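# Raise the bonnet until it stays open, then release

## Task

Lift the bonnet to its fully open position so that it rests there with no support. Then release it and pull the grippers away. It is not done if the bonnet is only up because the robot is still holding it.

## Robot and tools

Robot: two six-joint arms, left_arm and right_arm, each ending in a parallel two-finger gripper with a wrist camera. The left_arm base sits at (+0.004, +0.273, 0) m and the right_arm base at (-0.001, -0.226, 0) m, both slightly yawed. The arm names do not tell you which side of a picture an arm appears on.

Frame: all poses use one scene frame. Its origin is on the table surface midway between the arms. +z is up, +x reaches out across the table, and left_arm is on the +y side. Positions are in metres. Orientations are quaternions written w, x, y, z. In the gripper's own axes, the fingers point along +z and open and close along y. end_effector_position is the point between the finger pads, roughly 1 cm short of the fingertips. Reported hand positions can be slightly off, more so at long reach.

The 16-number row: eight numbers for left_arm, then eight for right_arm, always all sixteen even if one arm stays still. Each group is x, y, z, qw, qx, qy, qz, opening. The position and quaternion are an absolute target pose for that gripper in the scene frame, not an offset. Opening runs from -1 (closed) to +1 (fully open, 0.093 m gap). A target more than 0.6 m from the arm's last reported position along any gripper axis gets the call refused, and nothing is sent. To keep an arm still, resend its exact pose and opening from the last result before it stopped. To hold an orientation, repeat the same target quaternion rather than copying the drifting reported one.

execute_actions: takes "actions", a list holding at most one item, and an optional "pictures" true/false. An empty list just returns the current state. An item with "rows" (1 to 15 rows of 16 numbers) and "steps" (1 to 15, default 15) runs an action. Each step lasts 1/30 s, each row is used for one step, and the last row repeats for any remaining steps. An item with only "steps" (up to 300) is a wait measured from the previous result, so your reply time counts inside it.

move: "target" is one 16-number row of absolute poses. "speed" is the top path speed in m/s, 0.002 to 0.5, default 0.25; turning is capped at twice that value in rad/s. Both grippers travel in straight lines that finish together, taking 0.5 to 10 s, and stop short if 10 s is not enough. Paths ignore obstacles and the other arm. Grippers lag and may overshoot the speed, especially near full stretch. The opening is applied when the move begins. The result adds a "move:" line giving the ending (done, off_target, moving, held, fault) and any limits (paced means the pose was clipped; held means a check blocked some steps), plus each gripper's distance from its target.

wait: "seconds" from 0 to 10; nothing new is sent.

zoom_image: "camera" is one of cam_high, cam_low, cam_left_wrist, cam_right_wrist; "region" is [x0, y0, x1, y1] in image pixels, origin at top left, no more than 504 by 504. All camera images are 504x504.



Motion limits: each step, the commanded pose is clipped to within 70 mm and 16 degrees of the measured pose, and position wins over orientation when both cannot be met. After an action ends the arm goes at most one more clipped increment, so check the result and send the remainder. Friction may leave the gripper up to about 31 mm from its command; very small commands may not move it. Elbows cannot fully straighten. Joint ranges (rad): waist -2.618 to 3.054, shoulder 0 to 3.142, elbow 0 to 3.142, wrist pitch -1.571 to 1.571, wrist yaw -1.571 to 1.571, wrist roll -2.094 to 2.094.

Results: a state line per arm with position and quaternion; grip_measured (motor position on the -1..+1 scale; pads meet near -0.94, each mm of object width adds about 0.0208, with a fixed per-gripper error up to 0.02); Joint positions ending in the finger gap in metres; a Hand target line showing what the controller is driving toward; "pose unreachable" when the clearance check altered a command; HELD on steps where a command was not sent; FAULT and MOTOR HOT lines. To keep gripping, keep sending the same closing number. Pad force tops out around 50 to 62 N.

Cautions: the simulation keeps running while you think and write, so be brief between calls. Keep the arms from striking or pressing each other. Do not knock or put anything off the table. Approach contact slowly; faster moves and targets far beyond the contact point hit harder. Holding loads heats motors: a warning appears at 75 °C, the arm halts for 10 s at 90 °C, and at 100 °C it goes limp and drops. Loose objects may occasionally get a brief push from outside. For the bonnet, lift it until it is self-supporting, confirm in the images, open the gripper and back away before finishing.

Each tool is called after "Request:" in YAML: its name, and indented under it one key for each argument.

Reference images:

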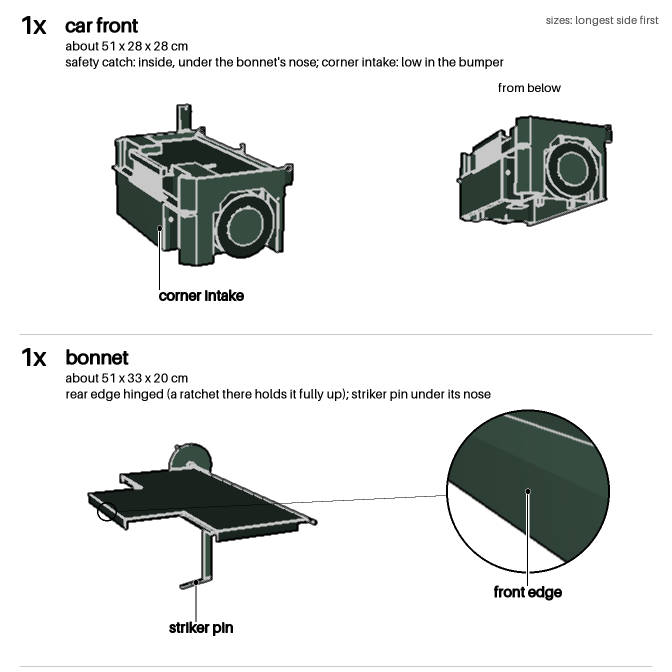

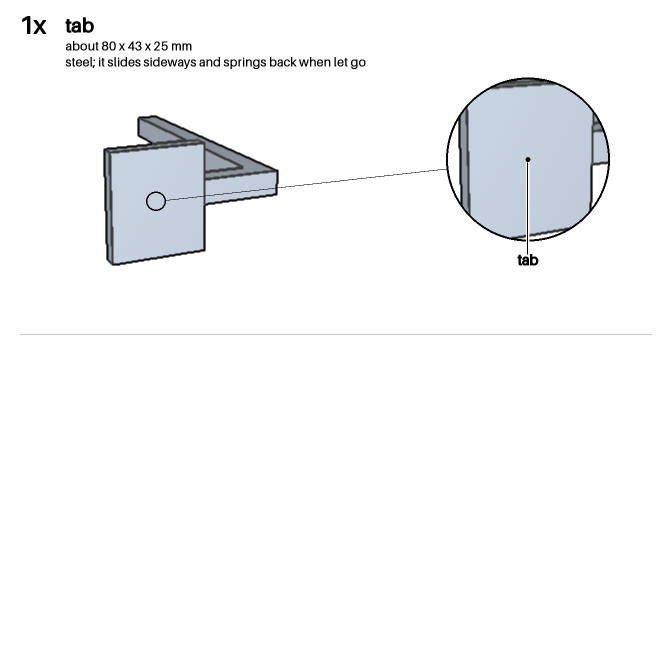

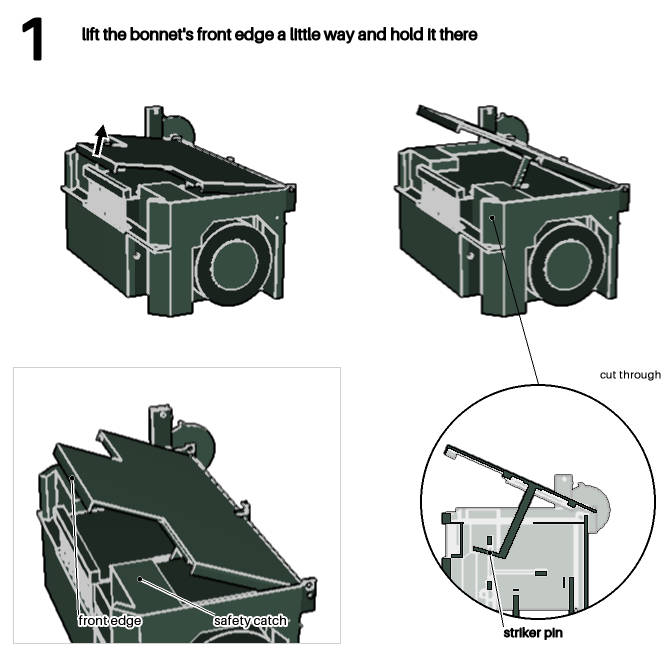

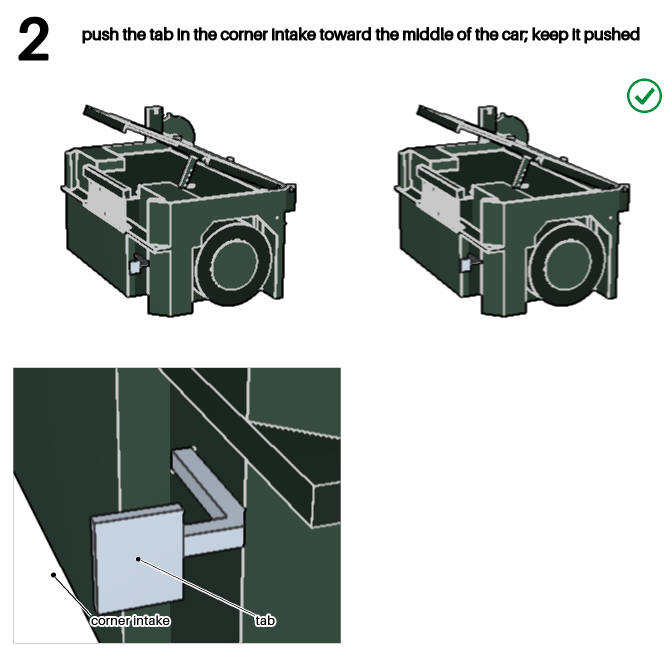

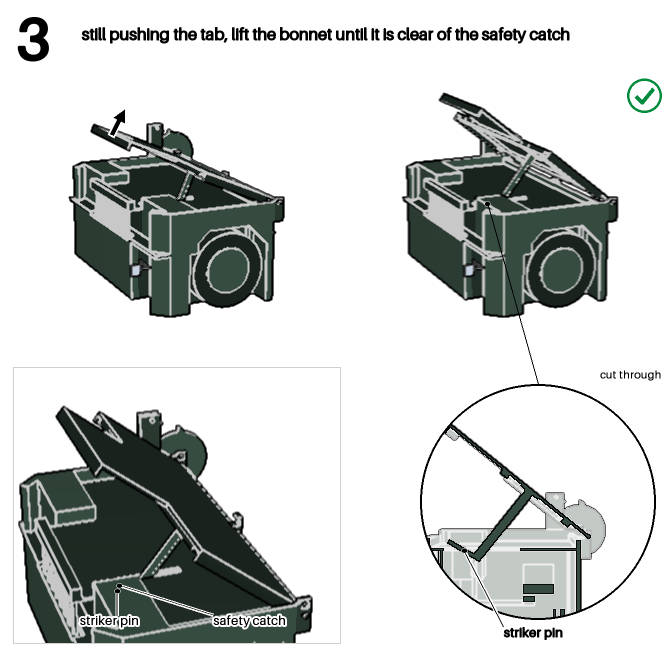

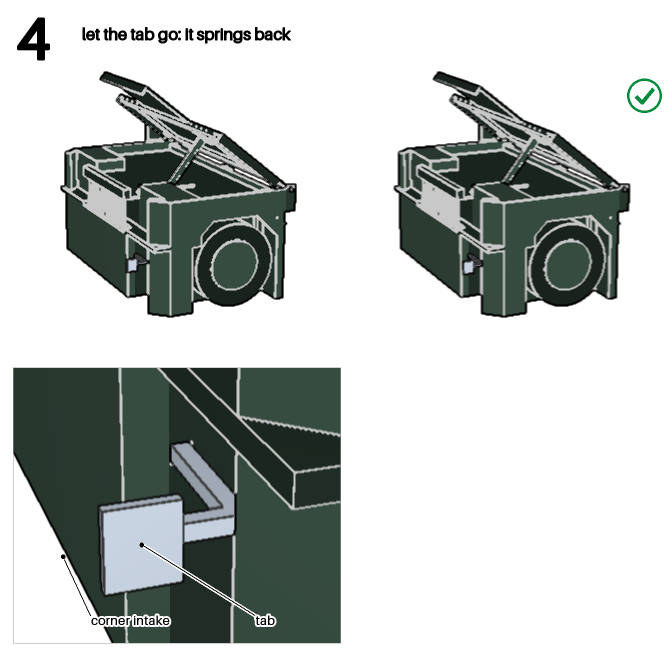

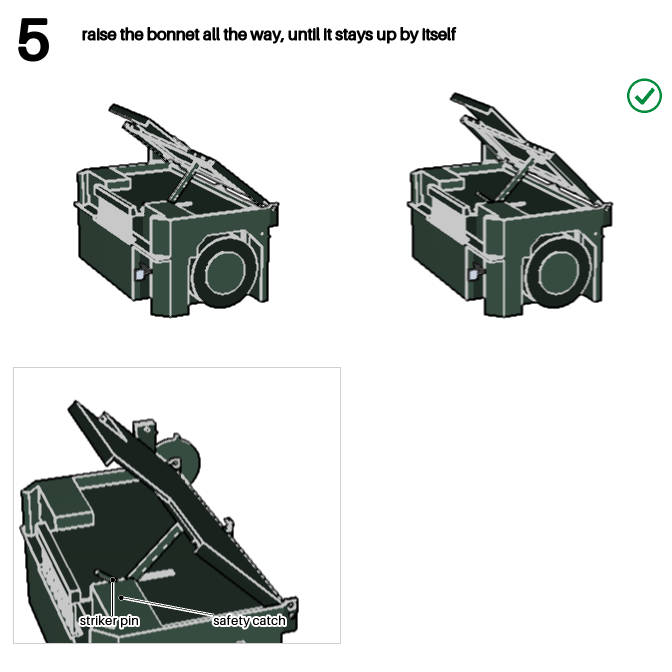

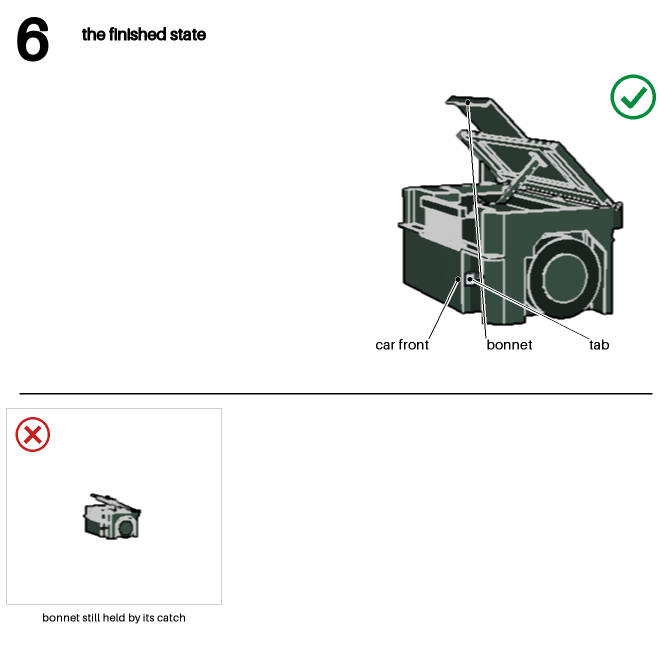

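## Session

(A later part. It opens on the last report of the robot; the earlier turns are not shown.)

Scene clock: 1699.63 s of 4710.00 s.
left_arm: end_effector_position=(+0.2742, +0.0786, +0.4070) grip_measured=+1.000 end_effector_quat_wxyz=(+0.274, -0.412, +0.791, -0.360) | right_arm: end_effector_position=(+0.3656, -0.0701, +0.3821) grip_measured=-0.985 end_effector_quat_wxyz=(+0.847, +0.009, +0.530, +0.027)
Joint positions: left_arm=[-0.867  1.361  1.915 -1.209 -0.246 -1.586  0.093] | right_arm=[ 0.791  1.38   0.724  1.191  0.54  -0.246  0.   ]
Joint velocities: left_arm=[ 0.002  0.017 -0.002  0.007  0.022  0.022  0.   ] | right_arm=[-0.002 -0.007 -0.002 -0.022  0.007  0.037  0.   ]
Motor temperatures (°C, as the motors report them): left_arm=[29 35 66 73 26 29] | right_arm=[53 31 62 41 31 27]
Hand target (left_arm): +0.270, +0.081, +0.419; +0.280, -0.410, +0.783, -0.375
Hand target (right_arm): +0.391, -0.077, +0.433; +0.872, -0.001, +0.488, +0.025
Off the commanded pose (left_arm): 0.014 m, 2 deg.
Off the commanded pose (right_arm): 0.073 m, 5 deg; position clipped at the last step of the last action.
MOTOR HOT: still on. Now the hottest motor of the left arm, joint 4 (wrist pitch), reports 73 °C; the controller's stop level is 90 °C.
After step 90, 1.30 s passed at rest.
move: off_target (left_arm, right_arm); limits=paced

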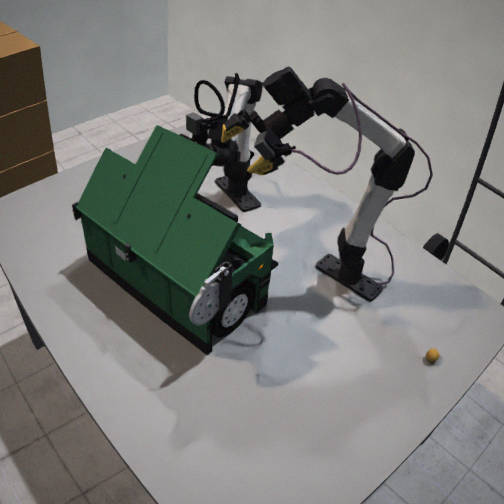

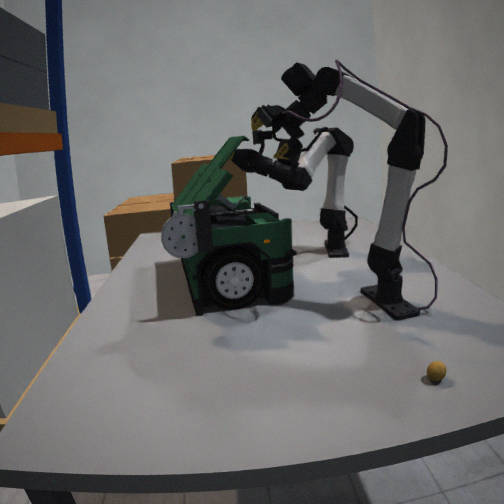

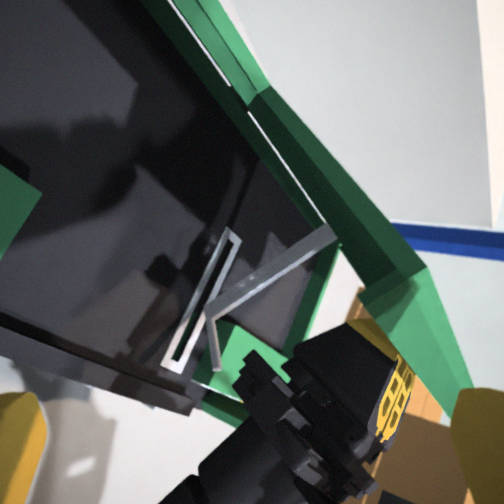

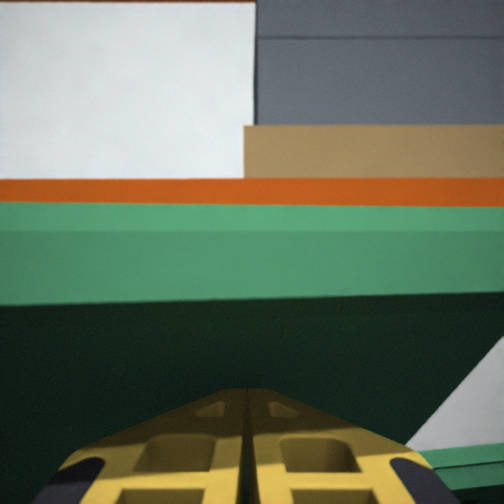

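Request:
move:
  target: [0.22,0.14,0.40,0.281,-0.410,0.783,-0.374,1,0.35,-0.07,0.34,0.85,0,0.53,0.03,-1]
  speed: 0.04

Request:
zoom_image:
  camera: "cam_low"
  region: [150,100,350,300]

Scene clock: 1704.53 s of 4710.00 s.
left_arm: end_effector_position=(+0.2216, +0.1371, +0.4034) grip_measured=+1.000 end_effector_quat_wxyz=(+0.281, -0.411, +0.782, -0.376) | right_arm: end_effector_position=(+0.3506, -0.0739, +0.3502) grip_measured=-0.985 end_effector_quat_wxyz=(+0.851, +0.008, +0.523, +0.033)
Joint positions: left_arm=[-0.813  1.082  1.715 -1.242 -0.206 -1.555  0.093] | right_arm=[ 0.807  1.407  0.584  1.378  0.54  -0.254  0.   ]
Joint velocities: left_arm=[-0.012  0.002  0.017 -0.022  0.037  0.037  0.   ] | right_arm=[ 0.002 -0.012  0.007  0.081  0.007 -0.081  0.   ]
Motor temperatures (°C, as the motors report them): left_arm=[29 35 64 70 26 29] | right_arm=[53 31 65 41 31 27]
Hand target (left_arm): +0.220, +0.140, +0.400; +0.281, -0.410, +0.783, -0.373
Hand target (right_arm): +0.350, -0.070, +0.340; +0.848, -0.000, +0.529, +0.030
Off the commanded pose (left_arm): 0.005 m, 0 deg.
Off the commanded pose (right_arm): 0.011 m, 1 deg.
MOTOR HOT: cleared. Now the hottest motor of the left arm, joint 4 (wrist pitch), reports 70 °C.
move: off_target (right_arm)

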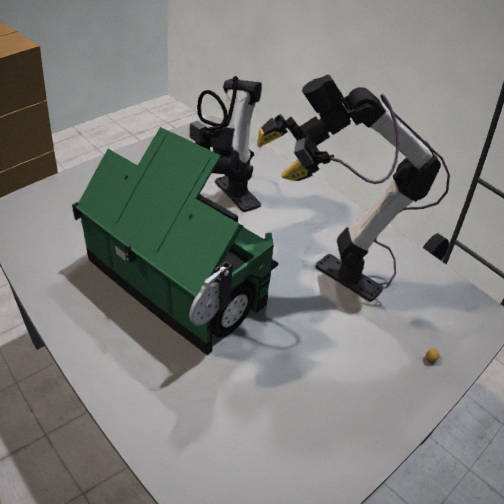

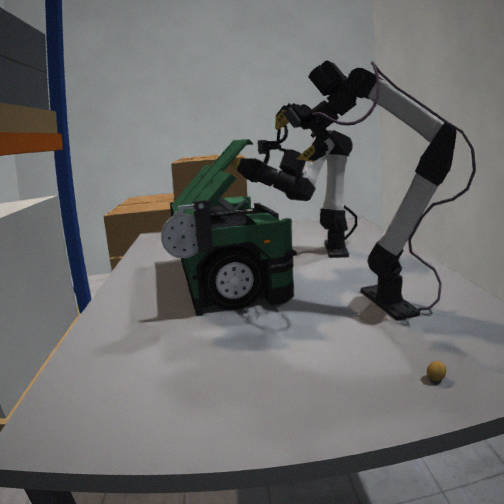

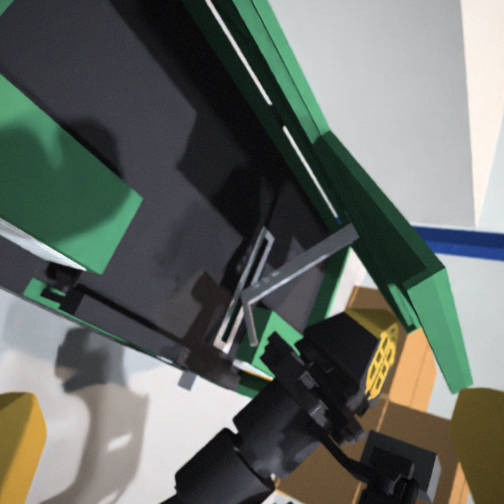

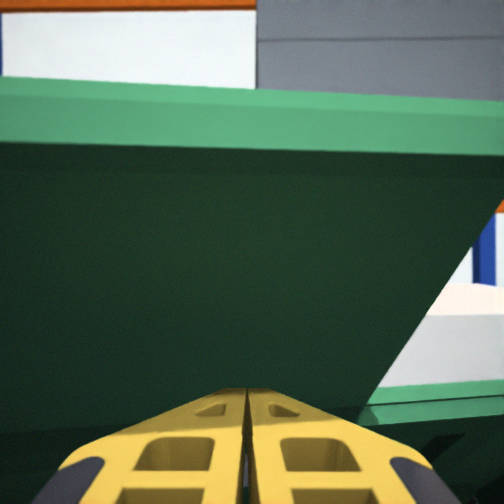

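Region (150, 100, 350, 300) of cam_low's 504x504 image, scaled by 2.520, with more detail than that image has.

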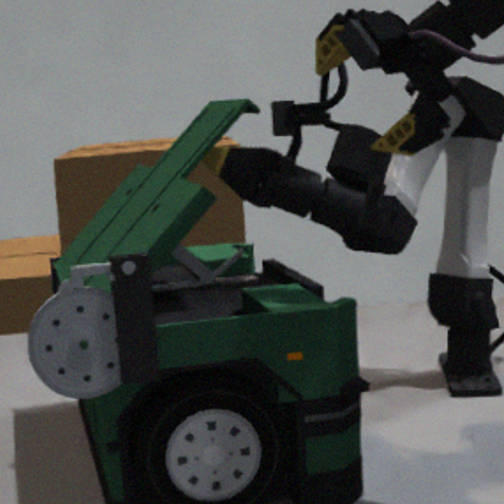

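It stays up. Withdraw.

Request:
move:
  target: [0.2,0.18,0.35,0.281,-0.410,0.783,-0.374,1,0.2,-0.10,0.30,0.82,0,0.57,0.03,-1]
  speed: 0.12

Scene clock: 1714.27 s of 4710.00 s.
left_arm: end_effector_position=(+0.2000, +0.1794, +0.3502) grip_measured=+1.000 end_effector_quat_wxyz=(+0.278, -0.412, +0.787, -0.366) | right_arm: end_effector_position=(+0.2023, -0.1054, +0.3082) grip_measured=-0.985 end_effector_quat_wxyz=(+0.823, +0.016, +0.566, +0.041)
Joint positions: left_arm=[-0.578  0.836  1.395 -1.174 -0.016 -1.416  0.093] | right_arm=[ 1.367  0.888  0.139  1.535  1.037 -0.633  0.   ]
Joint velocities: left_arm=[-0.022 -0.017  0.002 -0.066  0.081 -0.037  0.   ] | right_arm=[ 0.002  0.09  -0.012  0.051  0.037 -0.095  0.   ]
Motor temperatures (°C, as the motors report them): left_arm=[29 34 61 66 26 29] | right_arm=[50 32 61 41 31 27]
Hand target (left_arm): +0.200, +0.180, +0.350; +0.283, -0.409, +0.784, -0.372
Hand target (right_arm): +0.202, -0.103, +0.299; +0.819, +0.005, +0.573, +0.032
Off the commanded pose (left_arm): 0.001 m, 1 deg.
Off the commanded pose (right_arm): 0.010 m, 2 deg.
After step 90, 4.63 s passed at rest.
move: done

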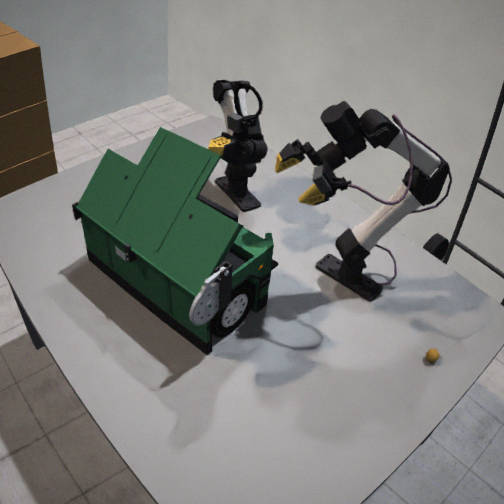

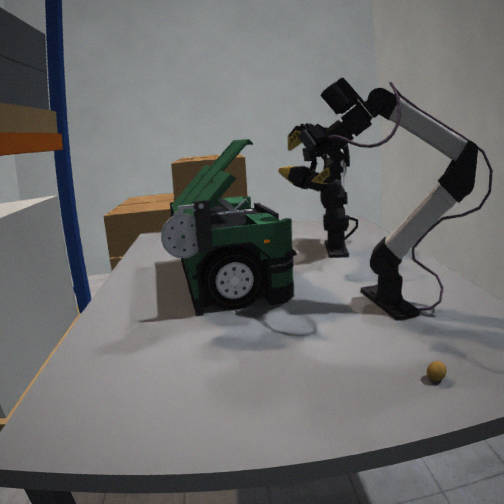

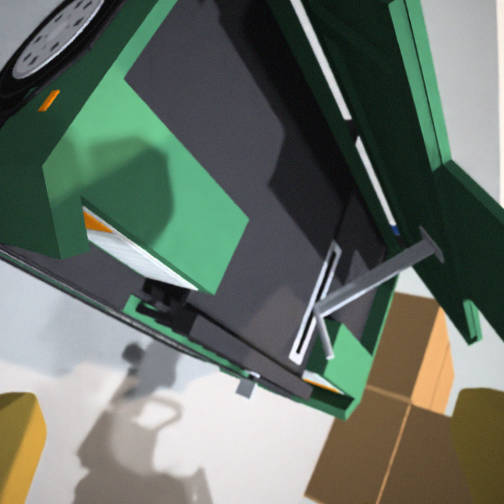

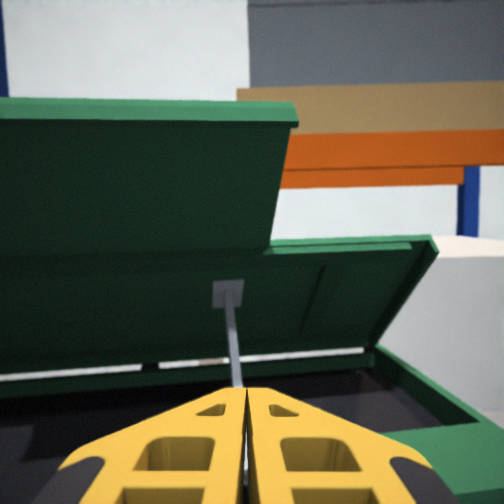

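Request:
finished_scene:
  scene: 1

The scene is finished: the task was done.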